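# Plug each funnel's outlet section with its matching colored plug

## Task

Behind the cover, the pipes leading down from the funnels may swap sides, so trace where each funnel really drains. Place the red plug on the flat front face of the section fed by the red-banded funnel, and the blue plug on the flat front face of the section fed by the blue-banded funnel. Marbles may be released into the funnels or back into their tray from a short height. Nothing except a marble may leave the table, and losing a marble is still best avoided. Each plug must stay in place with no help from the robot, and both grippers must release and move away at the end.

## Robot and tools

Robot: two Franka FR3 arms, left_arm and right_arm, each with a Robotiq 2F-140 parallel gripper and a wrist camera. Base positions in the scene frame: left_arm (+0.048, +0.344, 0) m, right_arm (+0.057, -0.373, 0) m, both almost unrotated about z.

Frame: one shared scene frame. The origin is on the table surface midway between the arms, +z is up, +x points out across the table, and left_arm sits on the +y side. The words left and right are only arm names, not sides of a camera image.

execute_actions takes "actions", a list holding zero or one item, plus an optional "pictures" boolean (images come by default).
- Empty list: sends nothing and just reports the current state.
- Move: {"rows": [...], "steps": n}, with 1 to 15 rows and steps from 1 to 15 (default 15). Each step lasts 1/30 s and uses one row. If there are fewer rows than steps, the last row repeats.
- Wait: {"steps": n} with no rows, n up to 300. It returns once n steps have passed since the previous result, and time spent replying counts toward them.
A refused call sends nothing to the robot.

Row layout: one flat list of 20 numbers covering both arms, always all 20 even if one arm stays still. Numbers 1-7 are left_arm joint targets. Numbers 8-10 are left gripper position, force_limit and speed. Numbers 11-17 are right_arm joint targets, and 18-20 are the right gripper's three numbers.

Joint targets are absolute angles in radians, in the same order as the Joint positions line. They are not offsets. Stated ranges in order: waist -2.744..2.744, shoulder -1.784..1.784, upper arm roll -2.901..2.901, elbow -3.042..-0.152, forearm roll -2.807..2.807, wrist pitch 0.544..4.517, wrist roll -3.016..3.016. The true ends may differ by up to 0.018 rad either way. A call is refused if a target exceeds a stated end by more than 0.018 and also lies further out than that joint's last reported angle. Targets past the real end are clipped to it, and a "joint sent to its limit" line may follow, possibly about an earlier move. No such line does not prove there is more room.

Motion limits: each step, a joint's target is kept within a set distance of its measured angle. That distance is 0.248 rad for the first four joints, 0.677 for forearm roll, 0.715 for wrist pitch and 1.54 for wrist roll. If the targets would move a gripper more than 70 mm from where it is, all targets are scaled back, so big moves take several calls. Between calls the arms keep heading for the last row sent. They give up once everything has nearly stopped or a step is HELD.

Gripper numbers are all in [-1, 1].
- position: +1 is fully open (140 mm), the pads touch near -0.8, and -1 closes until something blocks the fingers. It is a target opening, not an offset.
- force_limit: roughly 14 N at -1, 60 N at 0 and 107 N at +1.
- speed: roughly 30 mm/s at -1, 140 at 0 and 250 at +1.
To leave a gripper alone, repeat its previous three numbers. A 0 is a real command. Fingers point along the gripper's +z and open along its y. end_effector_position is the point between the closed pads. Fingertips reach about 33 mm beyond it when closed and 9 mm when open, and they advance about 24 mm while closing, so leave clearance above surfaces. To grip harder while holding, raise force_limit and change position slightly, for example -1 to -0.98.

Result lines:
- The state line gives, per arm, end_effector_position in metres and end_effector_quat_wxyz in the scene frame. Accuracy drops at long reach.
- object_status: 0 moving, 1 blocked while opening, 2 blocked while closing (a grip), 3 reached the target or pads met (a thin part may still be held). After sending -1, confirm a grip by reading 2.
- position_measured is in counts, from 3 (open) to 230 (pads touching), and is not linear in mm.
- Joint positions and velocities come in one block per arm (rad, rad/s). Joint torques and External joint torques are noisy estimates.
- "joint command not followed" means the clearance check altered joint targets. HELD marks steps where the row was not fully sent.
- MOTOR HOT warns of heating from holding loads. An OVER-TEMPERATURE FAULT brakes that arm until it cools.

Faults: if a joint reaches its load limit, the arm halts for 10 s and drops the rest of the call. Limits are 35 N m for waist and shoulder, 32 for upper arm roll, 30 for elbow and 12 for the three wrist joints. The same halt happens if an outside force on the arm, tool or held item reaches 40 N, and the held item's weight counts toward that.

zoom_image: "camera" is one of cam_high, cam_left_wrist or cam_right_wrist. "region" is [x0, y0, x1, y1] in pixels of that camera's latest image, with the origin at the top-left and a maximum size of 504 by 504. All images are 504x504. Approximate pinhole intrinsics are given. The wrist cameras may sit up to about 51 mm and 29 degrees off their nominal mount.

read_manual: optional "section", where "licences" is the only choice. It only returns licence text.

finished_scene: pass "scene" as the current scene number. It ends that scene permanently and reports whether the goal was met.

Avoid: letting the arms touch or press each other, dropping or slamming parts, shoving hard, and knocking anything except marbles off the table. Held parts may occasionally get a brief tug, and loose items may get pushed, so recheck them. Leave both plugs resting on their own, open the grippers and withdraw before finishing.

Each tool is called as name([rows], argument=value, ...), one row to a line, values as JSON.

## Session

execute_actions(actions=[])

Scene clock: 0.00 s of 6600.00 s.
left_arm: end_effector_position=(+0.6183, +0.8677, +0.3217) position_measured=3 object_status=3 end_effector_quat_wxyz=(+0.246, +0.617, +0.208, +0.719) | right_arm: end_effector_position=(+0.6474, -0.1297, +0.2335) position_measured=3 object_status=3 end_effector_quat_wxyz=(-0.270, +0.721, -0.476, +0.426)
Joint positions: left_arm=[ 1.13   0.472 -0.03  -1.95  -2.026  1.763  0.281] | right_arm=[-0.339 -0.102  0.683 -2.429 -1.99   2.709  1.923]
Joint velocities: left_arm=[-0.001 -0.     0.001  0.    -0.001  0.     0.   ] | right_arm=[-0.001  0.001 -0.001  0.001 -0.001  0.     0.001]
Joint torques (N m, as the joint torque sensors report them, + toward a larger angle): no reading
External joint torques (N m, as the arm's controller estimates them; a push from outside toward a larger angle lowers the number): no reading

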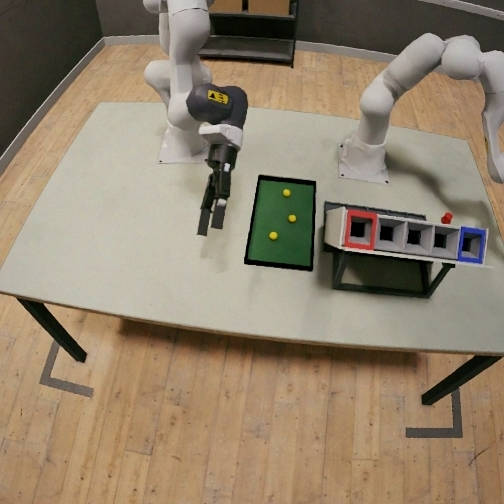

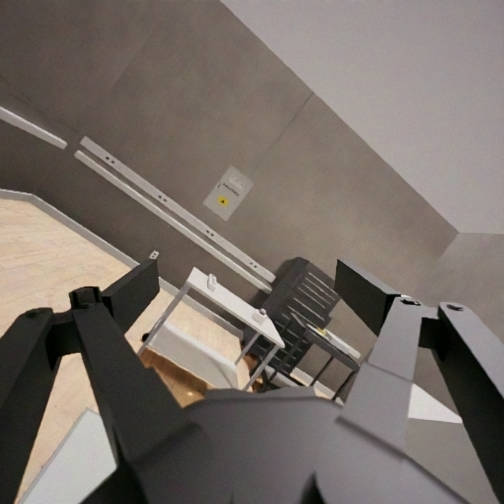

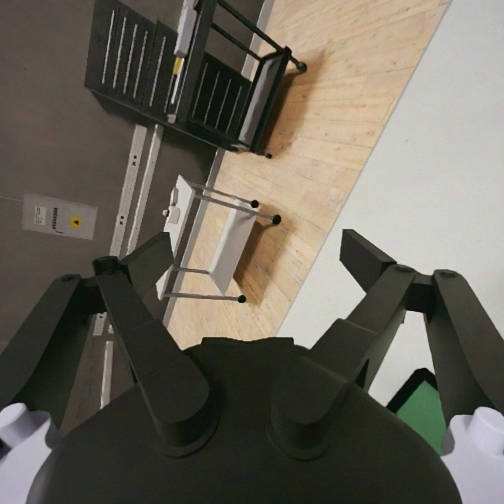

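zoom_image(camera="cam_high", region=[230, 140, 504, 320])

Region (230, 140, 504, 320) of cam_high's 504x504 image, scaled by 1.839, with more detail than that image has; it fills the top 331 rows of this view, and the rest is white.

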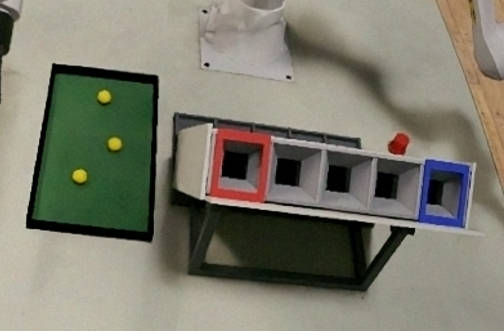

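execute_actions([
  {"rows":[[1.13,-0.6,0,-1.95,-2.026,1.763,0.281,1,-0.5,0,-0.339,-0.785,0.683,-2.3,-1.99,2.709,1.923,1,-0.5,0]]},
], pictures=false)

execute_actions([
  {"steps":45},
], pictures=false)

execute_actions([
  {"rows":[[0,-0.785,0,-2.2,0,1.5,-1.57,1,-0.5,0,0.2,-0.5,0,-2.1,0,1.6,-1.23,1,-0.5,0]]},
], pictures=false)

execute_actions([
  {"steps":120},
])

Scene clock: 13.37 s of 6600.00 s.
left_arm: end_effector_position=(+0.5822, +0.8276, +0.6145) position_measured=3 object_status=3 end_effector_quat_wxyz=(+0.134, +0.585, +0.054, +0.798) | right_arm: end_effector_position=(+0.6447, -0.0998, +0.5442) position_measured=3 object_status=3 end_effector_quat_wxyz=(-0.375, +0.593, -0.371, +0.608)
Joint positions: left_arm=[ 1.129  0.05  -0.007 -1.954 -2.026  1.766  0.281] | right_arm=[-0.342 -0.549  0.683 -2.32  -1.99   2.71   1.923]
Joint velocities: left_arm=[ 0.002 -0.905  0.012  0.036 -0.     0.    -0.   ] | right_arm=[ 0.007 -1.069 -0.001  0.113  0.     0.     0.   ]
Joint torques (N m, as the joint torque sensors report them, + toward a larger angle): left_arm=[ -0.07 -28.95  -0.67  25.45  -1.79  -2.08   0.08] | right_arm=[ 0.8  -2.07 -9.01 20.8   0.26 -1.76  0.12]
External joint torques (N m, as the arm's controller estimates them; a push from outside toward a larger angle lowers the number): left_arm=[-0.06 -1.22 -0.54  2.9  -0.06 -0.12  0.04] | right_arm=[ 0.56 -1.27 -0.07 -0.37 -0.03 -0.17  0.16]
Steps of this call (steps 1 to 90: nothing new was sent; then 9.87 s passed at rest; steps 91 to 105: all 15 steps of this action). Readings (joint positions | what the end effector reports):
91: left_arm=[1.129 0.460 -0.028 -1.957 -2.026 1.765 0.281] | right_arm=[-0.340 -0.114 0.683 -2.426 -1.990 2.710 1.923] | left_arm position_measured=3 object_status=3 | right_arm position_measured=3 object_status=3
92: left_arm=[1.129 0.438 -0.025 -1.962 -2.026 1.765 0.281] | right_arm=[-0.341 -0.137 0.683 -2.417 -1.990 2.710 1.923] | left_arm position_measured=3 object_status=3 | right_arm position_measured=3 object_status=3
94: left_arm=[1.129 0.384 -0.020 -1.962 -2.026 1.766 0.281] | right_arm=[-0.341 -0.189 0.683 -2.394 -1.990 2.710 1.923] | left_arm position_measured=3 object_status=3 | right_arm position_measured=3 object_status=3
98: left_arm=[1.129 0.264 -0.012 -1.959 -2.026 1.766 0.281] | right_arm=[-0.341 -0.307 0.683 -2.356 -1.990 2.710 1.923] | left_arm position_measured=3 object_status=3 | right_arm position_measured=3 object_status=3
105: the state above

Scene clock: 14.87 s of 6600.00 s.
left_arm: end_effector_position=(+0.4448, +0.5510, +0.9650) position_measured=3 object_status=3 end_effector_quat_wxyz=(-0.036, +0.479, -0.199, +0.854) | right_arm: end_effector_position=(+0.5784, -0.0786, +0.6729) position_measured=3 object_status=3 end_effector_quat_wxyz=(-0.410, +0.523, -0.306, +0.682)
Joint positions: left_arm=[ 1.129 -0.602 -0.002 -1.949 -2.026  1.762  0.281] | right_arm=[-0.338 -0.784  0.683 -2.298 -1.99   2.71   1.923]
Joint velocities: left_arm=[ 0.    -0.001 -0.    -0.    -0.     0.001 -0.002] | right_arm=[-0.001 -0.002  0.    -0.    -0.     0.    -0.001]
Joint torques (N m, as the joint torque sensors report them, + toward a larger angle): left_arm=[ 0.46 -7.13  1.5  23.82 -2.03 -0.68  0.05] | right_arm=[ -1.43   0.38 -12.93  20.03   0.11  -2.47   0.19]
External joint torques (N m, as the arm's controller estimates them; a push from outside toward a larger angle lowers the number): left_arm=[ 0.46  2.    0.4   1.64 -0.08  0.14  0.04] | right_arm=[-1.46  0.66  0.43 -2.01 -0.02 -0.1   0.22]
Steps of this call (steps 1 to 45: the robot went on to your last target). Readings (joint positions | what the end effector reports):
1: left_arm=[1.129 0.019 -0.006 -1.953 -2.026 1.766 0.281] | right_arm=[-0.342 -0.586 0.683 -2.317 -1.990 2.710 1.923] | left_arm position_measured=3 object_status=3 | right_arm position_measured=3 object_status=3
2: left_arm=[1.129 -0.012 -0.006 -1.953 -2.026 1.766 0.281] | right_arm=[-0.341 -0.623 0.683 -2.314 -1.990 2.710 1.923] | left_arm position_measured=3 object_status=3 | right_arm position_measured=3 object_status=3
4: left_arm=[1.129 -0.074 -0.005 -1.952 -2.026 1.766 0.281] | right_arm=[-0.341 -0.697 0.683 -2.308 -1.990 2.710 1.923] | left_arm position_measured=3 object_status=3 | right_arm position_measured=3 object_status=3
8: left_arm=[1.129 -0.198 -0.005 -1.951 -2.026 1.766 0.281] | right_arm=[-0.335 -0.777 0.683 -2.295 -1.990 2.710 1.923] | left_arm position_measured=3 object_status=3 | right_arm position_measured=3 object_status=3
45: the state above
All arms were judged still, so your last target was given up. Only a new action makes them travel on or press farther. Fingers that are still opening or closing keep moving.

Scene clock: 15.37 s of 6600.00 s.
left_arm: end_effector_position=(+0.4984, +0.3859, +0.7552) position_measured=3 object_status=3 end_effector_quat_wxyz=(+0.240, +0.715, -0.199, +0.626) | right_arm: end_effector_position=(+0.6108, -0.2529, +0.6960) position_measured=3 object_status=3 end_effector_quat_wxyz=(-0.262, +0.456, -0.555, +0.645)
Joint positions: left_arm=[ 0.852 -0.725  0.002 -2.123 -1.453  1.641 -0.276] | right_arm=[-0.017 -0.58   0.378 -2.152 -1.353  2.213  1.287]
Joint velocities: left_arm=[-0.609 -0.15  -0.028 -0.213  1.222 -0.221 -1.109] | right_arm=[ 0.53   0.187 -0.584  0.139  1.177 -0.866 -1.241]
Joint torques (N m, as the joint torque sensors report them, + toward a larger angle): left_arm=[ 0.17 -5.25  1.77 24.73 -1.41  0.75 -0.25] | right_arm=[ 2.03 -8.35 -4.34 22.74  0.24 -0.33 -0.39]
External joint torques (N m, as the arm's controller estimates them; a push from outside toward a larger angle lowers the number): left_arm=[-2.35 -0.51 -0.71  0.63  1.15 -0.55 -0.3 ] | right_arm=[ 2.47  2.12 -0.19  0.06  0.97 -0.51 -0.35]
Steps of this call (steps 1 to 15: all 15 steps of this action). Readings (joint positions | what the end effector reports):
1: left_arm=[1.117 -0.610 0.003 -1.962 -1.996 1.755 0.249] | right_arm=[-0.318 -0.768 0.671 -2.290 -1.952 2.682 1.884] | left_arm position_measured=3 object_status=3 | right_arm position_measured=3 object_status=3
2: left_arm=[1.101 -0.621 0.005 -1.979 -1.961 1.747 0.215] | right_arm=[-0.295 -0.747 0.651 -2.274 -1.910 2.649 1.842] | left_arm position_measured=3 object_status=3 | right_arm position_measured=3 object_status=3
4: left_arm=[1.067 -0.643 0.005 -2.009 -1.892 1.729 0.145] | right_arm=[-0.250 -0.707 0.610 -2.243 -1.823 2.581 1.755] | left_arm position_measured=3 object_status=3 | right_arm position_measured=3 object_status=3
8: left_arm=[0.995 -0.679 0.004 -2.060 -1.744 1.694 -0.003] | right_arm=[-0.163 -0.645 0.524 -2.198 -1.650 2.443 1.583] | left_arm position_measured=3 object_status=3 | right_arm position_measured=3 object_status=3
15: the state above

Scene clock: 19.37 s of 6600.00 s.
left_arm: end_effector_position=(+0.3651, +0.3398, +0.4460) position_measured=3 object_status=3 end_effector_quat_wxyz=(+0.002, +0.999, -0.007, +0.043) | right_arm: end_effector_position=(+0.4308, -0.2433, +0.4026) position_measured=3 object_status=3 end_effector_quat_wxyz=(+0.002, +1.000, -0.004, +0.002)
Joint positions: left_arm=[ 0.002 -0.783 -0.001 -2.199 -0.004  1.503 -1.566] | right_arm=[ 0.199 -0.501  0.002 -2.102 -0.003  1.603 -1.226]
Joint velocities: left_arm=[-0.001  0.     0.002  0.     0.     0.001  0.002] | right_arm=[ 0.     0.     0.001  0.001 -0.001 -0.     0.001]
Joint torques (N m, as the joint torque sensors report them, + toward a larger angle): left_arm=[-1.84 -4.07  0.25 23.88  1.7   2.37 -0.11] | right_arm=[  0.9  -12.68  -1.2   24.29   1.58   2.38  -0.05]
External joint torques (N m, as the arm's controller estimates them; a push from outside toward a larger angle lowers the number): left_arm=[-1.85 -0.21  0.85  1.21  0.84 -0.35 -0.11] | right_arm=[ 0.84  1.4  -0.79  0.44  0.72 -0.16 -0.05]
Steps of this call (steps 1 to 90: the robot went on to your last target; steps 91 to 120: nothing new was sent). Readings (joint positions | what the end effector reports):
1: left_arm=[0.829 -0.730 0.002 -2.130 -1.408 1.634 -0.314] | right_arm=[0.002 -0.574 0.357 -2.147 -1.310 2.184 1.244] | left_arm position_measured=3 object_status=3 | right_arm position_measured=3 object_status=3
2: left_arm=[0.806 -0.735 0.002 -2.136 -1.360 1.628 -0.352] | right_arm=[0.019 -0.569 0.336 -2.143 -1.267 2.156 1.201] | left_arm position_measured=3 object_status=3 | right_arm position_measured=3 object_status=3
4: left_arm=[0.757 -0.743 0.002 -2.147 -1.262 1.615 -0.428] | right_arm=[0.050 -0.559 0.294 -2.136 -1.181 2.104 1.116] | left_arm position_measured=3 object_status=3 | right_arm position_measured=3 object_status=3
8: left_arm=[0.651 -0.756 0.001 -2.166 -1.047 1.591 -0.579] | right_arm=[0.097 -0.543 0.209 -2.125 -1.002 2.012 0.937] | left_arm position_measured=3 object_status=3 | right_arm position_measured=3 object_status=3
120: the state above
All arms were judged still, so your last target was given up. Only a new action makes them travel on or press farther. Fingers that are still opening or closing keep moving.

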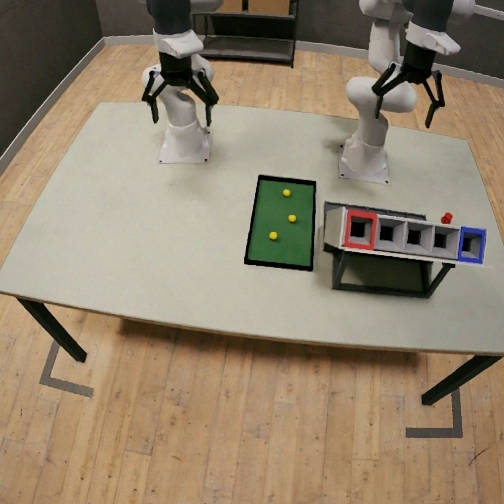

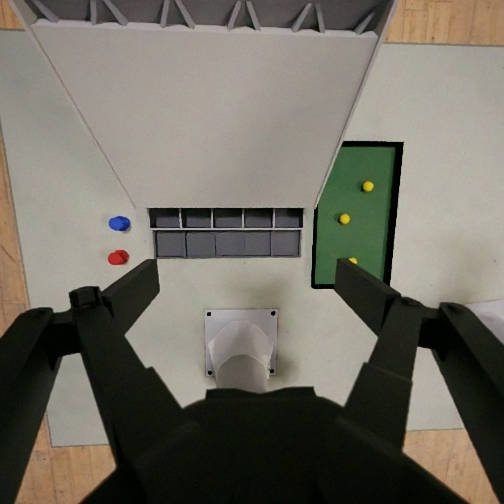

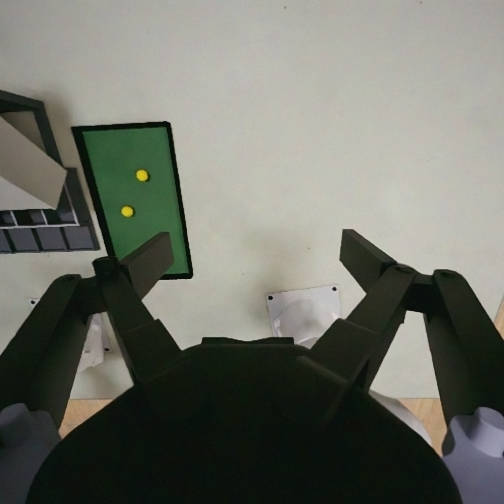

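execute_actions([
  {"rows":[[-0.62,-0.19,0,-2.478,0,2.288,-2.2,0.1,-0.7,0,-0.7,-0.6,0,-2.1,0,1.6,-1.23,1,-0.5,0]]},
], pictures=false)

execute_actions([
  {"steps":60},
])

Scene clock: 37.27 s of 6600.00 s.
left_arm: end_effector_position=(+0.4237, +0.1770, +0.2332) position_measured=108 object_status=0 end_effector_quat_wxyz=(-0.005, +0.997, -0.073, -0.022) | right_arm: end_effector_position=(+0.4015, -0.5505, +0.4398) position_measured=3 object_status=3 end_effector_quat_wxyz=(+0.002, +0.916, -0.399, +0.048)
Joint positions: left_arm=[-0.413 -0.382  0.008 -2.427 -0.002  1.999 -1.839] | right_arm=[-0.61  -0.595 -0.002 -2.1    0.001  1.602 -1.226]
Joint velocities: left_arm=[-0.97   1.003 -0.058 -0.243 -0.001  0.72  -0.508] | right_arm=[-1.265 -0.014 -0.122 -0.001 -0.02   0.001  0.001]
Joint torques (N m, as the joint torque sensors report them, + toward a larger angle): left_arm=[  0.2  -24.77  -0.46  26.18   1.01   2.76  -0.22] | right_arm=[  8.35 -11.88   9.45  22.54   1.08   2.57  -0.05]
External joint torques (N m, as the arm's controller estimates them; a push from outside toward a larger angle lowers the number): left_arm=[-2.52  1.9  -0.83  0.93  0.3   0.67 -0.2 ] | right_arm=[-0.36  0.1   0.36 -1.15 -0.93  0.04 -0.01]
Steps of this call (steps 1 to 90: nothing new was sent; then 14.40 s passed at rest; steps 91 to 105: all 15 steps of this action). Readings (joint positions | what the end effector reports):
91: left_arm=[-0.016 -0.778 0.003 -2.210 -0.003 1.538 -1.584] | right_arm=[0.162 -0.510 0.015 -2.106 -0.000 1.602 -1.226] | left_arm position_measured=3 object_status=0 | right_arm position_measured=3 object_status=3
92: left_arm=[-0.038 -0.762 0.004 -2.228 -0.003 1.576 -1.602] | right_arm=[0.115 -0.525 0.016 -2.107 0.000 1.602 -1.226] | left_arm position_measured=10 object_status=0 | right_arm position_measured=3 object_status=3
94: left_arm=[-0.084 -0.718 0.005 -2.270 -0.003 1.651 -1.638] | right_arm=[0.011 -0.554 0.012 -2.105 0.001 1.602 -1.226] | left_arm position_measured=25 object_status=0 | right_arm position_measured=3 object_status=3
98: left_arm=[-0.190 -0.610 0.006 -2.346 -0.002 1.793 -1.713] | right_arm=[-0.213 -0.586 0.004 -2.100 0.001 1.602 -1.226] | left_arm position_measured=55 object_status=0 | right_arm position_measured=3 object_status=3
105: the state above

Scene clock: 39.27 s of 6600.00 s.
left_arm: end_effector_position=(+0.4122, +0.0781, +0.1489) position_measured=117 object_status=3 end_effector_quat_wxyz=(-0.001, +1.000, -0.002, -0.002) | right_arm: end_effector_position=(+0.3841, -0.5801, +0.4412) position_measured=3 object_status=3 end_effector_quat_wxyz=(+0.005, +0.897, -0.438, +0.050)
Joint positions: left_arm=[-0.618 -0.189 -0.002 -2.479 -0.002  2.285 -2.195] | right_arm=[-0.699 -0.598 -0.002 -2.1   -0.     1.602 -1.226]
Joint velocities: left_arm=[ 0.    -0.001 -0.    -0.001 -0.002  0.001 -0.001] | right_arm=[ 0.002  0.    -0.    -0.     0.001 -0.001  0.001]
Joint torques (N m, as the joint torque sensors report them, + toward a larger angle): left_arm=[ -1.25 -23.38   0.25  24.96   1.06   2.84  -0.24] | right_arm=[ -1.55 -11.08   1.78  22.44   0.88   2.6   -0.11]
External joint torques (N m, as the arm's controller estimates them; a push from outside toward a larger angle lowers the number): left_arm=[-1.27  0.03  0.42  2.73  0.38  0.36 -0.24] | right_arm=[-1.58 -0.59  2.26 -1.01  0.02 -0.15 -0.11]
Steps of this call (steps 1 to 60: the robot went on to your last target). Readings (joint positions | what the end effector reports):
1: left_arm=[-0.448 -0.349 0.007 -2.435 -0.002 2.026 -1.859] | right_arm=[-0.645 -0.595 -0.006 -2.100 -0.000 1.602 -1.226] | left_arm position_measured=116 object_status=0 | right_arm position_measured=3 object_status=3
2: left_arm=[-0.483 -0.315 0.006 -2.443 -0.002 2.055 -1.881] | right_arm=[-0.667 -0.596 -0.009 -2.100 -0.000 1.602 -1.226] | left_arm position_measured=117 object_status=0 | right_arm position_measured=3 object_status=3
4: left_arm=[-0.550 -0.252 0.004 -2.460 -0.002 2.122 -1.936] | right_arm=[-0.688 -0.597 -0.009 -2.100 -0.000 1.602 -1.226] | left_arm position_measured=117 object_status=0 | right_arm position_measured=3 object_status=3
8: left_arm=[-0.611 -0.191 -0.006 -2.481 -0.002 2.209 -2.028] | right_arm=[-0.697 -0.598 -0.004 -2.100 -0.000 1.602 -1.226] | left_arm position_measured=117 object_status=3 | right_arm position_measured=3 object_status=3
60: the state above
All arms were judged still, so your last target was given up. Only a new action makes them travel on or press farther. Fingers that are still opening or closing keep moving.

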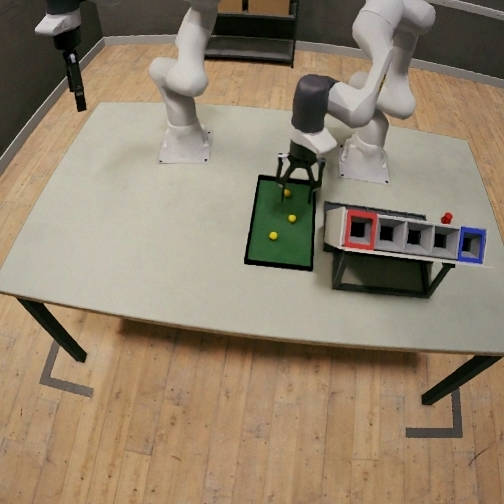

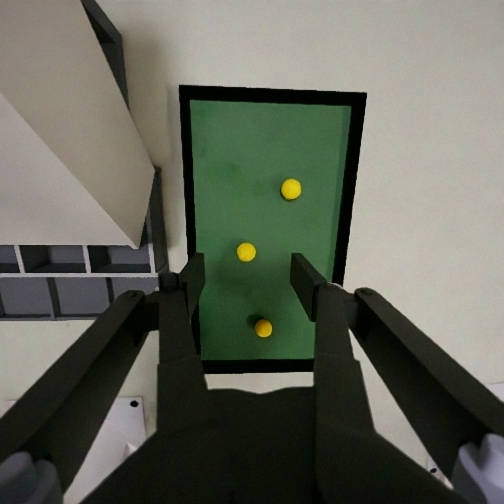

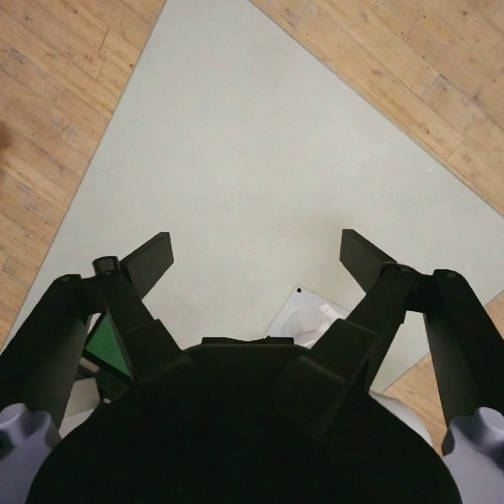

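execute_actions([
  {"rows":[[-0.62,-0.14,0,-2.505,0,2.365,-2.2,0.1,-0.7,0,-0.7,-0.6,0,-2.1,0,1.6,-1.23,1,-0.5,0],[-0.62,-0.08,0,-2.53,0,2.45,-2.2,0.1,-0.7,0,-0.7,-0.6,0,-2.1,0,1.6,-1.23,1,-0.5,0],[-0.62,-0.03,0,-2.55,0,2.52,-2.2,0.1,-0.7,0,-0.7,-0.6,0,-2.1,0,1.6,-1.23,1,-0.5,0],[-0.62,0.024,0,-2.565,0,2.589,-2.2,0.1,-0.7,0,-0.7,-0.6,0,-2.1,0,1.6,-1.23,1,-0.5,0]]},
], pictures=false)

execute_actions([
  {"steps":15},
])

Scene clock: 44.30 s of 6600.00 s.
left_arm: end_effector_position=(+0.4033, +0.0847, +0.0413) position_measured=117 object_status=3 end_effector_quat_wxyz=(-0.008, +1.000, -0.001, -0.012) | right_arm: end_effector_position=(+0.3840, -0.5801, +0.4412) position_measured=3 object_status=3 end_effector_quat_wxyz=(+0.005, +0.897, -0.438, +0.050)
Joint positions: left_arm=[-0.618  0.026 -0.002 -2.567 -0.002  2.564 -2.196] | right_arm=[-0.699 -0.598 -0.002 -2.1   -0.     1.602 -1.226]
Joint velocities: left_arm=[-0.    -0.005 -0.     0.008  0.001  0.142 -0.001] | right_arm=[-0.001 -0.    -0.001 -0.001 -0.    -0.     0.001]
Joint torques (N m, as the joint torque sensors report them, + toward a larger angle): left_arm=[ -1.09 -29.29   0.05  20.1    0.94   2.75  -0.03] | right_arm=[ -0.3  -11.04   2.05  22.93   0.87   2.74  -0.04]
External joint torques (N m, as the arm's controller estimates them; a push from outside toward a larger angle lowers the number): left_arm=[-1.08 -2.56  0.03  2.1   0.47  0.45 -0.03] | right_arm=[-0.27 -0.47  2.6  -0.59  0.01 -0.02 -0.04]
Steps of this call (steps 1 to 90: nothing new was sent; then 1.53 s passed at rest; steps 91 to 105: all 15 steps of this action). Readings (joint positions | what the end effector reports):
91: left_arm=[-0.618 -0.183 -0.002 -2.482 -0.002 2.300 -2.196] | right_arm=[-0.699 -0.598 -0.002 -2.100 -0.000 1.602 -1.226] | left_arm position_measured=117 object_status=3 | right_arm position_measured=3 object_status=3
92: left_arm=[-0.618 -0.164 -0.002 -2.488 -0.002 2.328 -2.196] | right_arm=[-0.699 -0.598 -0.002 -2.100 -0.000 1.602 -1.226] | left_arm position_measured=117 object_status=3 | right_arm position_measured=3 object_status=3
94: left_arm=[-0.618 -0.091 -0.002 -2.514 -0.002 2.402 -2.196] | right_arm=[-0.699 -0.598 -0.002 -2.100 -0.000 1.602 -1.226] | left_arm position_measured=117 object_status=3 | right_arm position_measured=3 object_status=3
98: left_arm=[-0.618 0.018 -0.002 -2.566 -0.002 2.497 -2.196] | right_arm=[-0.699 -0.598 -0.002 -2.100 -0.000 1.602 -1.226] | left_arm position_measured=117 object_status=3 | right_arm position_measured=3 object_status=3
105: the state above

Scene clock: 44.80 s of 6600.00 s.
left_arm: end_effector_position=(+0.4091, +0.0806, +0.0432) position_measured=117 object_status=3 end_effector_quat_wxyz=(-0.002, +1.000, -0.001, -0.003) | right_arm: end_effector_position=(+0.3840, -0.5801, +0.4412) position_measured=3 object_status=3 end_effector_quat_wxyz=(+0.005, +0.897, -0.438, +0.050)
Joint positions: left_arm=[-0.618  0.026 -0.002 -2.566 -0.002  2.585 -2.196] | right_arm=[-0.699 -0.598 -0.002 -2.1   -0.     1.602 -1.226]
Joint velocities: left_arm=[ 0.    -0.001  0.002 -0.    -0.     0.007  0.   ] | right_arm=[-0.     0.     0.    -0.001 -0.001  0.001 -0.001]
Joint torques (N m, as the joint torque sensors report them, + toward a larger angle): left_arm=[ -1.53 -29.11   0.42  20.97   0.84   2.94  -0.04] | right_arm=[ -0.08 -11.04   1.31  22.3    0.82   2.65  -0.02]
External joint torques (N m, as the arm's controller estimates them; a push from outside toward a larger angle lowers the number): left_arm=[-1.64 -1.77  0.29  2.36  0.37  0.45 -0.04] | right_arm=[-0.09 -0.67  1.81 -1.1  -0.03 -0.1  -0.02]
Steps of this call (steps 1 to 15: the robot went on to your last target). Readings (joint positions | what the end effector reports):
1: left_arm=[-0.618 0.026 -0.002 -2.566 -0.002 2.568 -2.196] | right_arm=[-0.699 -0.598 -0.002 -2.100 -0.000 1.602 -1.226] | left_arm position_measured=117 object_status=3 | right_arm position_measured=3 object_status=3
2: left_arm=[-0.618 0.026 -0.002 -2.566 -0.002 2.571 -2.196] | right_arm=[-0.699 -0.598 -0.002 -2.100 -0.000 1.602 -1.226] | left_arm position_measured=117 object_status=3 | right_arm position_measured=3 object_status=3
4: left_arm=[-0.618 0.026 -0.002 -2.566 -0.002 2.576 -2.196] | right_arm=[-0.699 -0.598 -0.002 -2.100 -0.000 1.602 -1.226] | left_arm position_measured=117 object_status=3 | right_arm position_measured=3 object_status=3
8: left_arm=[-0.618 0.026 -0.002 -2.566 -0.002 2.582 -2.196] | right_arm=[-0.699 -0.598 -0.002 -2.100 -0.000 1.602 -1.226] | left_arm position_measured=117 object_status=3 | right_arm position_measured=3 object_status=3
15: the state above

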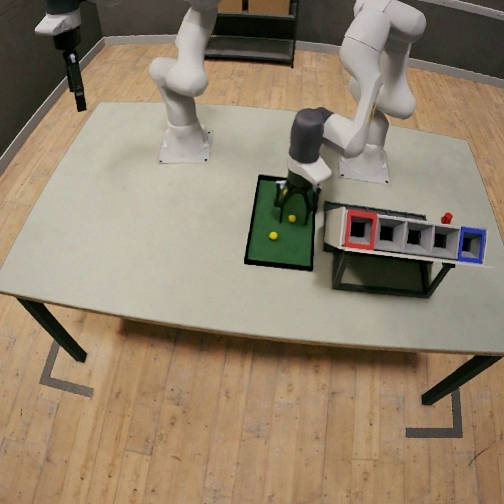

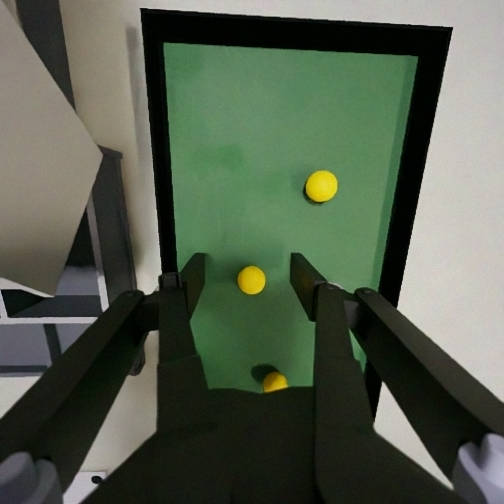

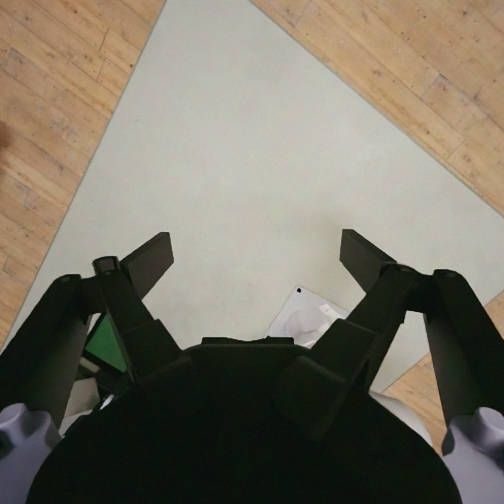

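Close.

execute_actions([
  {"rows":[[-0.62,0.024,0,-2.565,0,2.589,-2.2,-1,-0.7,-0.3,-0.7,-0.6,0,-2.1,0,1.6,-1.23,1,-0.5,0]]},
], pictures=false)

execute_actions([
  {"steps":12},
])

Scene clock: 49.97 s of 6600.00 s.
left_arm: end_effector_position=(+0.4095, +0.0803, +0.0434) position_measured=197 object_status=0 end_effector_quat_wxyz=(-0.001, +1.000, -0.001, -0.003) | right_arm: end_effector_position=(+0.3840, -0.5801, +0.4413) position_measured=3 object_status=3 end_effector_quat_wxyz=(+0.005, +0.897, -0.438, +0.050)
Joint positions: left_arm=[-0.618  0.026 -0.001 -2.566 -0.002  2.587 -2.196] | right_arm=[-0.699 -0.598 -0.002 -2.1   -0.     1.602 -1.226]
Joint velocities: left_arm=[ 0.002 -0.    -0.001 -0.001  0.002  0.    -0.001] | right_arm=[-0.    -0.001 -0.001  0.001  0.001  0.    -0.001]
Joint torques (N m, as the joint torque sensors report them, + toward a larger angle): left_arm=[ -2.2  -28.4    0.76  21.38   0.86   2.89  -0.03] | right_arm=[ -0.45 -10.78   1.98  23.11   0.89   2.76  -0.01]
External joint torques (N m, as the arm's controller estimates them; a push from outside toward a larger angle lowers the number): left_arm=[-2.25 -1.24  0.69  2.9   0.38  0.42 -0.03] | right_arm=[-0.46 -0.33  2.49 -0.33  0.03  0.01 -0.01]
Steps of this call (steps 1 to 15: the robot went on to your last target; steps 16 to 90: nothing new was sent; then 1.67 s passed at rest; steps 91 to 105: all 15 steps of this action). Readings (joint positions | what the end effector reports):
91: left_arm=[-0.618 0.026 -0.002 -2.566 -0.002 2.586 -2.196] | right_arm=[-0.699 -0.598 -0.002 -2.100 -0.000 1.602 -1.226] | left_arm position_measured=117 object_status=0 | right_arm position_measured=3 object_status=3
92: left_arm=[-0.618 0.026 -0.002 -2.566 -0.002 2.586 -2.196] | right_arm=[-0.699 -0.598 -0.002 -2.100 -0.000 1.602 -1.226] | left_arm position_measured=122 object_status=0 | right_arm position_measured=3 object_status=3
94: left_arm=[-0.618 0.026 -0.001 -2.566 -0.002 2.586 -2.196] | right_arm=[-0.699 -0.598 -0.002 -2.100 -0.000 1.602 -1.226] | left_arm position_measured=133 object_status=0 | right_arm position_measured=3 object_status=3
98: left_arm=[-0.618 0.026 -0.001 -2.566 -0.002 2.586 -2.196] | right_arm=[-0.699 -0.598 -0.002 -2.100 -0.000 1.602 -1.226] | left_arm position_measured=156 object_status=0 | right_arm position_measured=3 object_status=3
105: the state above

Scene clock: 50.37 s of 6600.00 s.
left_arm: end_effector_position=(+0.4096, +0.0802, +0.0434) position_measured=197 object_status=2 end_effector_quat_wxyz=(-0.001, +1.000, -0.001, -0.002) | right_arm: end_effector_position=(+0.3840, -0.5801, +0.4413) position_measured=3 object_status=3 end_effector_quat_wxyz=(+0.005, +0.897, -0.438, +0.050)
Joint positions: left_arm=[-0.618  0.026 -0.001 -2.566 -0.002  2.587 -2.196] | right_arm=[-0.699 -0.598 -0.002 -2.1   -0.     1.602 -1.226]
Joint velocities: left_arm=[-0.     0.    -0.001 -0.001 -0.001  0.     0.   ] | right_arm=[-0.001 -0.     0.001 -0.     0.    -0.     0.001]
Joint torques (N m, as the joint torque sensors report them, + toward a larger angle): left_arm=[ -1.42 -28.     0.41  20.72   0.87   2.78  -0.06] | right_arm=[ -0.87 -11.67   1.26  22.57   0.83   2.73  -0.07]
External joint torques (N m, as the arm's controller estimates them; a push from outside toward a larger angle lowers the number): left_arm=[-1.34 -0.76  0.46  2.13  0.39  0.28 -0.06] | right_arm=[-0.89 -1.17  1.73 -0.89 -0.03 -0.03 -0.07]
Steps of this call (steps 1 to 12: the robot went on to your last target). Readings (joint positions | what the end effector reports):
1: left_arm=[-0.618 0.026 -0.001 -2.566 -0.002 2.587 -2.196] | right_arm=[-0.699 -0.598 -0.002 -2.100 -0.000 1.602 -1.226] | left_arm position_measured=197 object_status=0 | right_arm position_measured=3 object_status=3
2: left_arm=[-0.618 0.026 -0.001 -2.566 -0.002 2.587 -2.196] | right_arm=[-0.699 -0.598 -0.002 -2.100 -0.000 1.602 -1.226] | left_arm position_measured=197 object_status=0 | right_arm position_measured=3 object_status=3
4: left_arm=[-0.618 0.026 -0.001 -2.566 -0.002 2.587 -2.196] | right_arm=[-0.699 -0.598 -0.002 -2.100 -0.000 1.602 -1.226] | left_arm position_measured=197 object_status=0 | right_arm position_measured=3 object_status=3
8: left_arm=[-0.618 0.026 -0.001 -2.566 -0.002 2.587 -2.196] | right_arm=[-0.699 -0.598 -0.002 -2.100 -0.000 1.602 -1.226] | left_arm position_measured=197 object_status=2 | right_arm position_measured=3 object_status=3
12: the state above

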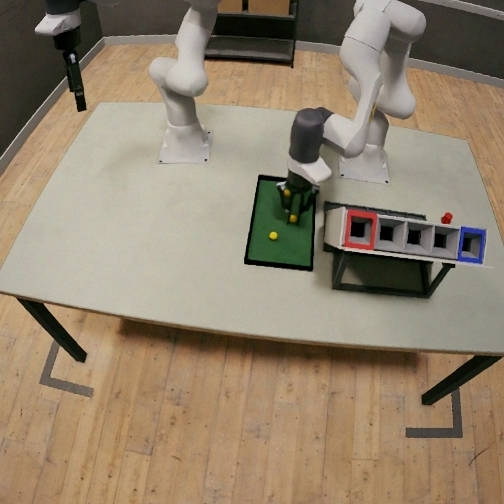

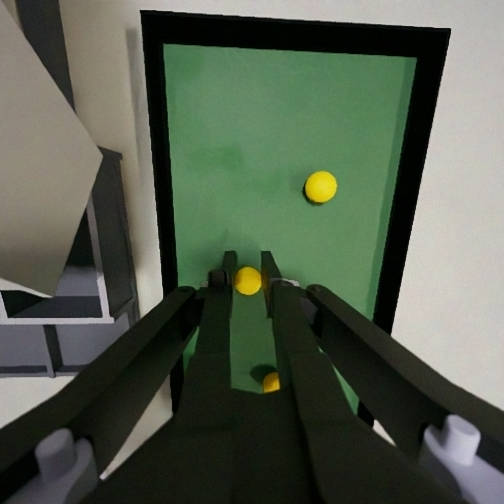

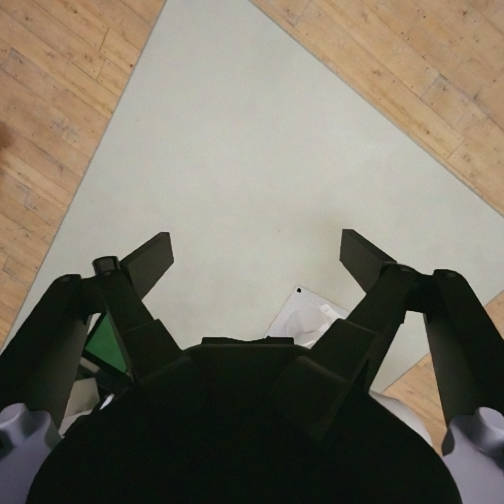

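execute_actions([
  {"rows":[[-0.62,-0.19,0,-2.478,0,2.288,-2.2,-1,-0.7,-0.3,-0.7,-0.6,0,-2.1,0,1.6,-1.23,1,-0.5,0]],"steps":12},
], pictures=false)

execute_actions([
  {"rows":[[-0.62,-0.274,0,-1.724,0,1.45,-1.9,-1,-0.7,-0.3,-0.7,-0.6,0,-2.1,0,1.6,-1.23,1,-0.5,0]]},
], pictures=false)

execute_actions([
  {"steps":30},
], pictures=false)

execute_actions([
  {"rows":[[-0.3,-0.274,0,-1.724,0,1.45,-1.88,-1,-0.7,-0.3,-0.7,-0.6,0,-2.1,0,1.6,-1.23,1,-0.5,0]]},
])

Scene clock: 54.90 s of 6600.00 s.
left_arm: end_effector_position=(+0.4251, +0.0688, +0.1565) position_measured=197 object_status=2 end_effector_quat_wxyz=(+0.014, +1.000, -0.001, +0.017) | right_arm: end_effector_position=(+0.3840, -0.5801, +0.4413) position_measured=3 object_status=3 end_effector_quat_wxyz=(+0.005, +0.897, -0.438, +0.050)
Joint positions: left_arm=[-0.618 -0.193 -0.001 -2.475 -0.002  2.326 -2.196] | right_arm=[-0.699 -0.598 -0.002 -2.1   -0.     1.602 -1.226]
Joint velocities: left_arm=[-0.     0.016 -0.    -0.034  0.002 -0.221 -0.001] | right_arm=[ 0.001 -0.001  0.    -0.001  0.     0.001  0.   ]
Joint torques (N m, as the joint torque sensors report them, + toward a larger angle): left_arm=[ -1.07 -22.33   0.63  24.3    1.     2.2   -0.1 ] | right_arm=[ -0.01 -11.02   1.65  22.2    0.87   2.74  -0.04]
External joint torques (N m, as the arm's controller estimates them; a push from outside toward a larger angle lowers the number): left_arm=[-0.97  1.48  0.93  1.3   0.3  -0.55 -0.1 ] | right_arm=[-0.03 -0.47  2.15 -1.29  0.02 -0.02 -0.04]
Steps of this call (steps 1 to 15: the robot went on to your last target; steps 16 to 90: nothing new was sent; then 1.13 s passed at rest; steps 91 to 102: all 12 steps of this action). Readings (joint positions | what the end effector reports):
91: left_arm=[-0.618 0.007 -0.001 -2.562 -0.002 2.550 -2.196] | right_arm=[-0.699 -0.598 -0.002 -2.100 -0.000 1.602 -1.226] | left_arm position_measured=197 object_status=2 | right_arm position_measured=3 object_status=3
92: left_arm=[-0.618 -0.029 -0.001 -2.551 -0.002 2.514 -2.196] | right_arm=[-0.699 -0.598 -0.002 -2.100 -0.000 1.602 -1.226] | left_arm position_measured=197 object_status=2 | right_arm position_measured=3 object_status=3
94: left_arm=[-0.618 -0.108 -0.001 -2.515 -0.002 2.446 -2.196] | right_arm=[-0.699 -0.598 -0.002 -2.100 -0.000 1.602 -1.226] | left_arm position_measured=197 object_status=2 | right_arm position_measured=3 object_status=3
98: left_arm=[-0.618 -0.190 -0.001 -2.473 -0.002 2.368 -2.196] | right_arm=[-0.699 -0.598 -0.002 -2.100 -0.000 1.602 -1.226] | left_arm position_measured=197 object_status=2 | right_arm position_measured=3 object_status=3
102: the state above

Scene clock: 55.40 s of 6600.00 s.
left_arm: end_effector_position=(+0.4400, +0.0575, +0.4370) position_measured=197 object_status=2 end_effector_quat_wxyz=(+0.016, +0.995, -0.093, +0.025) | right_arm: end_effector_position=(+0.3840, -0.5801, +0.4413) position_measured=3 object_status=3 end_effector_quat_wxyz=(+0.005, +0.897, -0.438, +0.050)
Joint positions: left_arm=[-0.618 -0.265 -0.001 -1.816 -0.002  1.61  -2.014] | right_arm=[-0.699 -0.598 -0.002 -2.1   -0.     1.602 -1.226]
Joint velocities: left_arm=[-0.001 -0.171 -0.001  1.295  0.    -0.886  0.363] | right_arm=[-0.001  0.001  0.     0.    -0.001  0.    -0.001]
Joint torques (N m, as the joint torque sensors report them, + toward a larger angle): left_arm=[ -1.25 -18.51   0.36  17.52   1.36   0.57   0.32] | right_arm=[ -1.31 -10.08   1.9   22.11   0.87   2.74  -0.1 ]
External joint torques (N m, as the arm's controller estimates them; a push from outside toward a larger angle lowers the number): left_arm=[-1.29 -1.    0.59  2.51  0.56 -0.66  0.33] | right_arm=[-1.29  0.24  2.44 -1.25  0.02 -0.01 -0.1 ]
Steps of this call (steps 1 to 15: all 15 steps of this action). Readings (joint positions | what the end effector reports):
1: left_arm=[-0.618 -0.193 -0.001 -2.451 -0.002 2.260 -2.182] | right_arm=[-0.699 -0.598 -0.002 -2.100 -0.000 1.602 -1.226] | left_arm position_measured=197 object_status=2 | right_arm position_measured=3 object_status=3
2: left_arm=[-0.618 -0.199 -0.001 -2.417 -0.002 2.196 -2.168] | right_arm=[-0.699 -0.598 -0.002 -2.100 -0.000 1.602 -1.226] | left_arm position_measured=197 object_status=2 | right_arm position_measured=3 object_status=3
4: left_arm=[-0.618 -0.217 -0.001 -2.342 -0.002 2.077 -2.143] | right_arm=[-0.699 -0.598 -0.002 -2.100 -0.000 1.602 -1.226] | left_arm position_measured=197 object_status=2 | right_arm position_measured=3 object_status=3
8: left_arm=[-0.618 -0.242 -0.001 -2.171 -0.002 1.864 -2.093] | right_arm=[-0.699 -0.598 -0.002 -2.100 -0.000 1.602 -1.226] | left_arm position_measured=197 object_status=2 | right_arm position_measured=3 object_status=3
15: the state above

Scene clock: 56.40 s of 6600.00 s.
left_arm: end_effector_position=(+0.4141, +0.0763, +0.4700) position_measured=197 object_status=2 end_effector_quat_wxyz=(+0.002, +0.989, -0.146, +0.001) | right_arm: end_effector_position=(+0.3840, -0.5801, +0.4413) position_measured=3 object_status=3 end_effector_quat_wxyz=(+0.005, +0.897, -0.438, +0.050)
Joint positions: left_arm=[-0.618 -0.275 -0.001 -1.724 -0.002  1.453 -1.908] | right_arm=[-0.699 -0.598 -0.002 -2.1   -0.     1.602 -1.226]
Joint velocities: left_arm=[-0.    -0.     0.    -0.    -0.001 -0.003  0.015] | right_arm=[ 0.001 -0.     0.001  0.001 -0.001  0.001 -0.001]
Joint torques (N m, as the joint torque sensors report them, + toward a larger angle): left_arm=[ -1.38 -19.91   1.15  24.4    1.32   1.94   0.36] | right_arm=[ -0.87 -11.08   0.77  21.81   0.82   2.72   0.08]
External joint torques (N m, as the arm's controller estimates them; a push from outside toward a larger angle lowers the number): left_arm=[-1.4   0.95  1.39  1.65  0.44 -0.58  0.36] | right_arm=[-0.91 -0.52  1.23 -1.7  -0.04 -0.04  0.08]
Steps of this call (steps 1 to 30: the robot went on to your last target). Readings (joint positions | what the end effector reports):
1: left_arm=[-0.618 -0.272 -0.001 -1.780 -0.002 1.584 -2.003] | right_arm=[-0.699 -0.598 -0.002 -2.100 -0.000 1.602 -1.226] | left_arm position_measured=197 object_status=2 | right_arm position_measured=3 object_status=3
2: left_arm=[-0.618 -0.279 -0.001 -1.756 -0.002 1.562 -1.993] | right_arm=[-0.699 -0.598 -0.002 -2.100 -0.000 1.602 -1.226] | left_arm position_measured=197 object_status=2 | right_arm position_measured=3 object_status=3
4: left_arm=[-0.618 -0.287 -0.001 -1.731 -0.002 1.528 -1.975] | right_arm=[-0.699 -0.598 -0.002 -2.100 -0.000 1.602 -1.226] | left_arm position_measured=197 object_status=2 | right_arm position_measured=3 object_status=3
8: left_arm=[-0.618 -0.281 -0.001 -1.724 -0.002 1.487 -1.950] | right_arm=[-0.699 -0.598 -0.002 -2.100 -0.000 1.602 -1.226] | left_arm position_measured=197 object_status=2 | right_arm position_measured=3 object_status=3
30: the state above

Scene clock: 56.90 s of 6600.00 s.
left_arm: end_effector_position=(+0.4802, +0.2059, +0.4692) position_measured=197 object_status=2 end_effector_quat_wxyz=(+0.001, +1.000, +0.005, +0.001) | right_arm: end_effector_position=(+0.3840, -0.5801, +0.4413) position_measured=3 object_status=3 end_effector_quat_wxyz=(+0.005, +0.897, -0.438, +0.050)
Joint positions: left_arm=[-0.302 -0.274  0.003 -1.724 -0.001  1.453 -1.89 ] | right_arm=[-0.699 -0.598 -0.002 -2.1   -0.     1.602 -1.226]
Joint velocities: left_arm=[ 0.001 -0.001 -0.033  0.    -0.    -0.001  0.019] | right_arm=[ 0.    -0.001  0.001 -0.001 -0.    -0.     0.001]
Joint torques (N m, as the joint torque sensors report them, + toward a larger angle): left_arm=[  1.65 -20.67  -1.81  24.77   0.97   2.2    0.34] | right_arm=[ -1.11 -11.6    0.9   22.81   0.86   2.71   0.02]
External joint torques (N m, as the arm's controller estimates them; a push from outside toward a larger angle lowers the number): left_arm=[ 1.17  0.54 -2.16  1.85  0.03 -0.33  0.34] | right_arm=[-1.1  -1.15  1.43 -0.61  0.   -0.04  0.02]
Steps of this call (steps 1 to 15: all 15 steps of this action). Readings (joint positions | what the end effector reports):
1: left_arm=[-0.584 -0.275 -0.017 -1.724 -0.005 1.453 -1.907] | right_arm=[-0.699 -0.598 -0.002 -2.100 -0.000 1.602 -1.226] | left_arm position_measured=197 object_status=2 | right_arm position_measured=3 object_status=3
2: left_arm=[-0.543 -0.275 -0.020 -1.724 -0.005 1.453 -1.905] | right_arm=[-0.699 -0.598 -0.002 -2.100 -0.000 1.602 -1.226] | left_arm position_measured=197 object_status=2 | right_arm position_measured=3 object_status=3
4: left_arm=[-0.456 -0.275 -0.016 -1.724 -0.005 1.453 -1.903] | right_arm=[-0.699 -0.598 -0.002 -2.100 -0.000 1.602 -1.226] | left_arm position_measured=197 object_status=2 | right_arm position_measured=3 object_status=3
8: left_arm=[-0.327 -0.274 0.007 -1.724 -0.001 1.453 -1.897] | right_arm=[-0.699 -0.598 -0.002 -2.100 -0.000 1.602 -1.226] | left_arm position_measured=197 object_status=2 | right_arm position_measured=3 object_status=3
15: the state above

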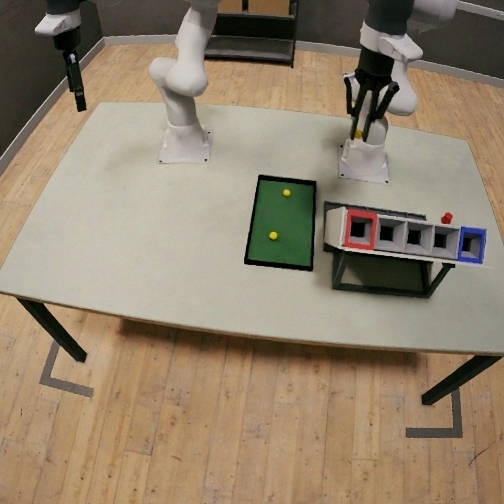

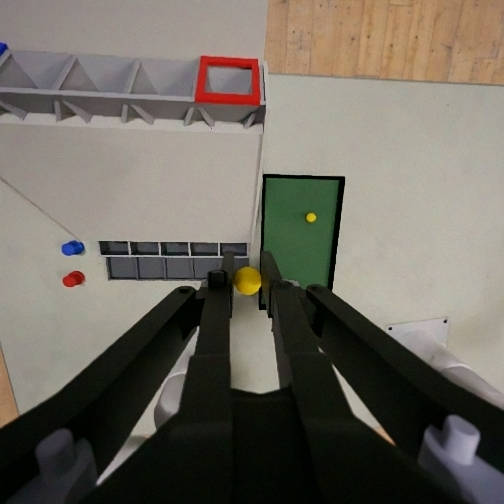

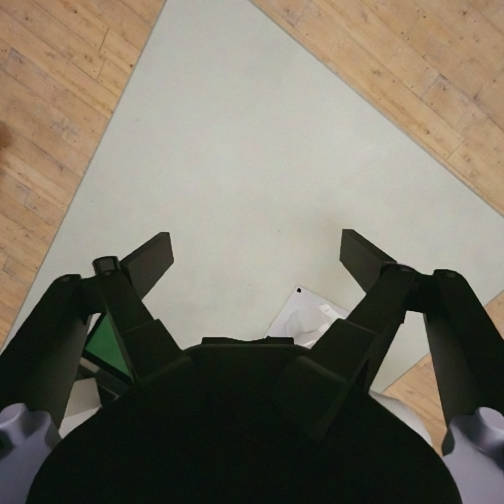

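execute_actions([
  {"rows":[[-0.17,0.369,0,-1.103,0,1.472,-1.75,-1,-0.7,-0.3,-0.7,-0.6,0,-2.1,0,1.6,-1.23,1,-0.5,0]]},
], pictures=false)

execute_actions([
  {"steps":25},
])

Scene clock: 62.20 s of 6600.00 s.
left_arm: end_effector_position=(+0.6846, +0.2267, +0.3826) position_measured=197 object_status=2 end_effector_quat_wxyz=(-0.003, +1.000, +0.018, -0.017) | right_arm: end_effector_position=(+0.3840, -0.5801, +0.4413) position_measured=3 object_status=3 end_effector_quat_wxyz=(+0.005, +0.897, -0.438, +0.050)
Joint positions: left_arm=[-0.172  0.377  0.001 -1.127 -0.002  1.47  -1.788] | right_arm=[-0.699 -0.598 -0.002 -2.1   -0.     1.602 -1.226]
Joint velocities: left_arm=[ 0.003  0.22  -0.001  0.091  0.     0.001  0.112] | right_arm=[-0.    -0.001  0.001 -0.001 -0.001  0.    -0.   ]
Joint torques (N m, as the joint torque sensors report them, + toward a larger angle): left_arm=[  2.23 -59.83  -0.93  33.83   1.16   2.7    0.35] | right_arm=[ -0.83 -11.35   1.7   23.03   0.9    2.7    0.04]
External joint torques (N m, as the arm's controller estimates them; a push from outside toward a larger angle lowers the number): left_arm=[ 2.57  0.56 -1.11  2.33  0.11 -0.39  0.36] | right_arm=[-0.86 -0.87  2.15 -0.43  0.04 -0.06  0.04]
Steps of this call (steps 1 to 15: the robot went on to your last target; steps 16 to 90: nothing new was sent; then 1.80 s passed at rest; steps 91 to 105: all 15 steps of this action). Readings (joint positions | what the end effector reports):
91: left_arm=[-0.283 -0.243 -0.007 -1.677 -0.002 1.442 -1.876] | right_arm=[-0.699 -0.598 -0.002 -2.100 -0.000 1.602 -1.226] | left_arm position_measured=197 object_status=2 | right_arm position_measured=3 object_status=3
92: left_arm=[-0.262 -0.198 -0.009 -1.620 -0.002 1.447 -1.868] | right_arm=[-0.699 -0.598 -0.002 -2.100 -0.000 1.602 -1.226] | left_arm position_measured=197 object_status=2 | right_arm position_measured=3 object_status=3
94: left_arm=[-0.226 -0.096 -0.006 -1.505 -0.002 1.453 -1.852] | right_arm=[-0.699 -0.598 -0.002 -2.100 -0.000 1.602 -1.226] | left_arm position_measured=197 object_status=2 | right_arm position_measured=3 object_status=3
98: left_arm=[-0.186 0.140 0.000 -1.255 -0.002 1.463 -1.825] | right_arm=[-0.699 -0.598 -0.002 -2.100 -0.000 1.602 -1.226] | left_arm position_measured=197 object_status=2 | right_arm position_measured=3 object_status=3
105: the state above

Scene clock: 63.03 s of 6600.00 s.
left_arm: end_effector_position=(+0.6890, +0.2259, +0.3992) position_measured=197 object_status=2 end_effector_quat_wxyz=(+0.001, +1.000, +0.002, -0.001) | right_arm: end_effector_position=(+0.3840, -0.5801, +0.4413) position_measured=3 object_status=3 end_effector_quat_wxyz=(+0.005, +0.897, -0.438, +0.050)
Joint positions: left_arm=[-0.172  0.369  0.001 -1.104 -0.002  1.47  -1.756] | right_arm=[-0.699 -0.599 -0.002 -2.1   -0.     1.602 -1.226]
Joint velocities: left_arm=[-0.     0.     0.001 -0.    -0.     0.     0.006] | right_arm=[ 0.001 -0.    -0.001 -0.     0.001  0.    -0.001]
Joint torques (N m, as the joint torque sensors report them, + toward a larger angle): left_arm=[  1.35 -42.96  -1.01  25.24   1.14   2.8    0.37] | right_arm=[ -0.77 -11.15   1.5   22.16   0.86   2.68  -0.06]
External joint torques (N m, as the arm's controller estimates them; a push from outside toward a larger angle lowers the number): left_arm=[ 1.38 -0.4  -1.35  2.32  0.26  0.29  0.37] | right_arm=[-0.78 -0.75  2.   -1.23  0.   -0.07 -0.06]
Steps of this call (steps 1 to 25: the robot went on to your last target). Readings (joint positions | what the end effector reports):
1: left_arm=[-0.172 0.382 0.001 -1.124 -0.002 1.470 -1.784] | right_arm=[-0.699 -0.598 -0.002 -2.100 -0.000 1.602 -1.226] | left_arm position_measured=197 object_status=2 | right_arm position_measured=3 object_status=3
2: left_arm=[-0.172 0.383 0.001 -1.121 -0.002 1.470 -1.781] | right_arm=[-0.699 -0.598 -0.002 -2.100 -0.000 1.602 -1.226] | left_arm position_measured=197 object_status=2 | right_arm position_measured=3 object_status=3
4: left_arm=[-0.172 0.379 0.001 -1.113 -0.002 1.470 -1.776] | right_arm=[-0.699 -0.598 -0.002 -2.100 -0.000 1.602 -1.226] | left_arm position_measured=197 object_status=2 | right_arm position_measured=3 object_status=3
8: left_arm=[-0.172 0.370 0.001 -1.105 -0.002 1.470 -1.768] | right_arm=[-0.699 -0.598 -0.002 -2.100 -0.000 1.602 -1.226] | left_arm position_measured=197 object_status=2 | right_arm position_measured=3 object_status=3
25: the state above

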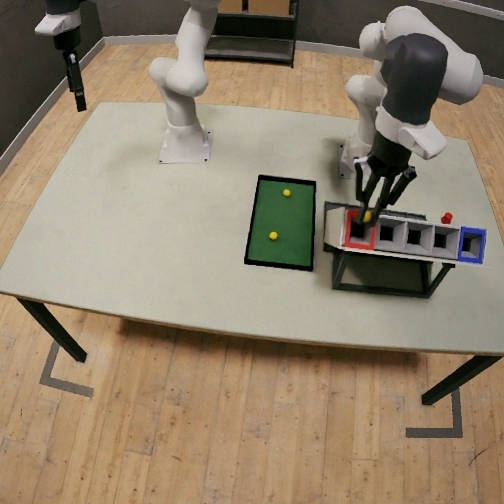

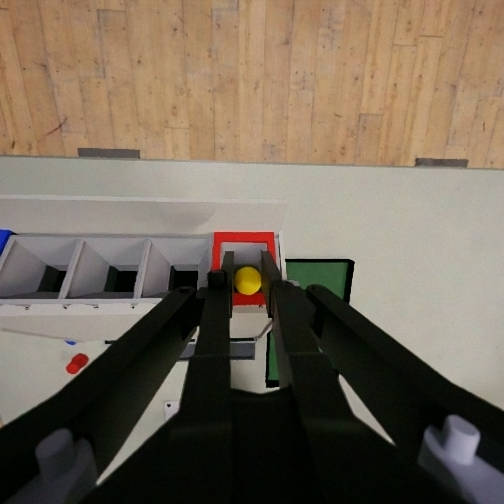

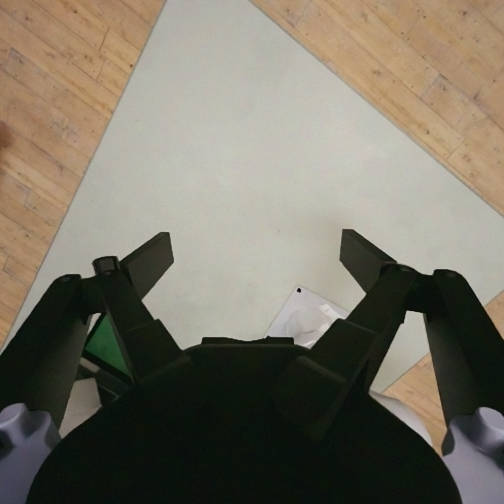

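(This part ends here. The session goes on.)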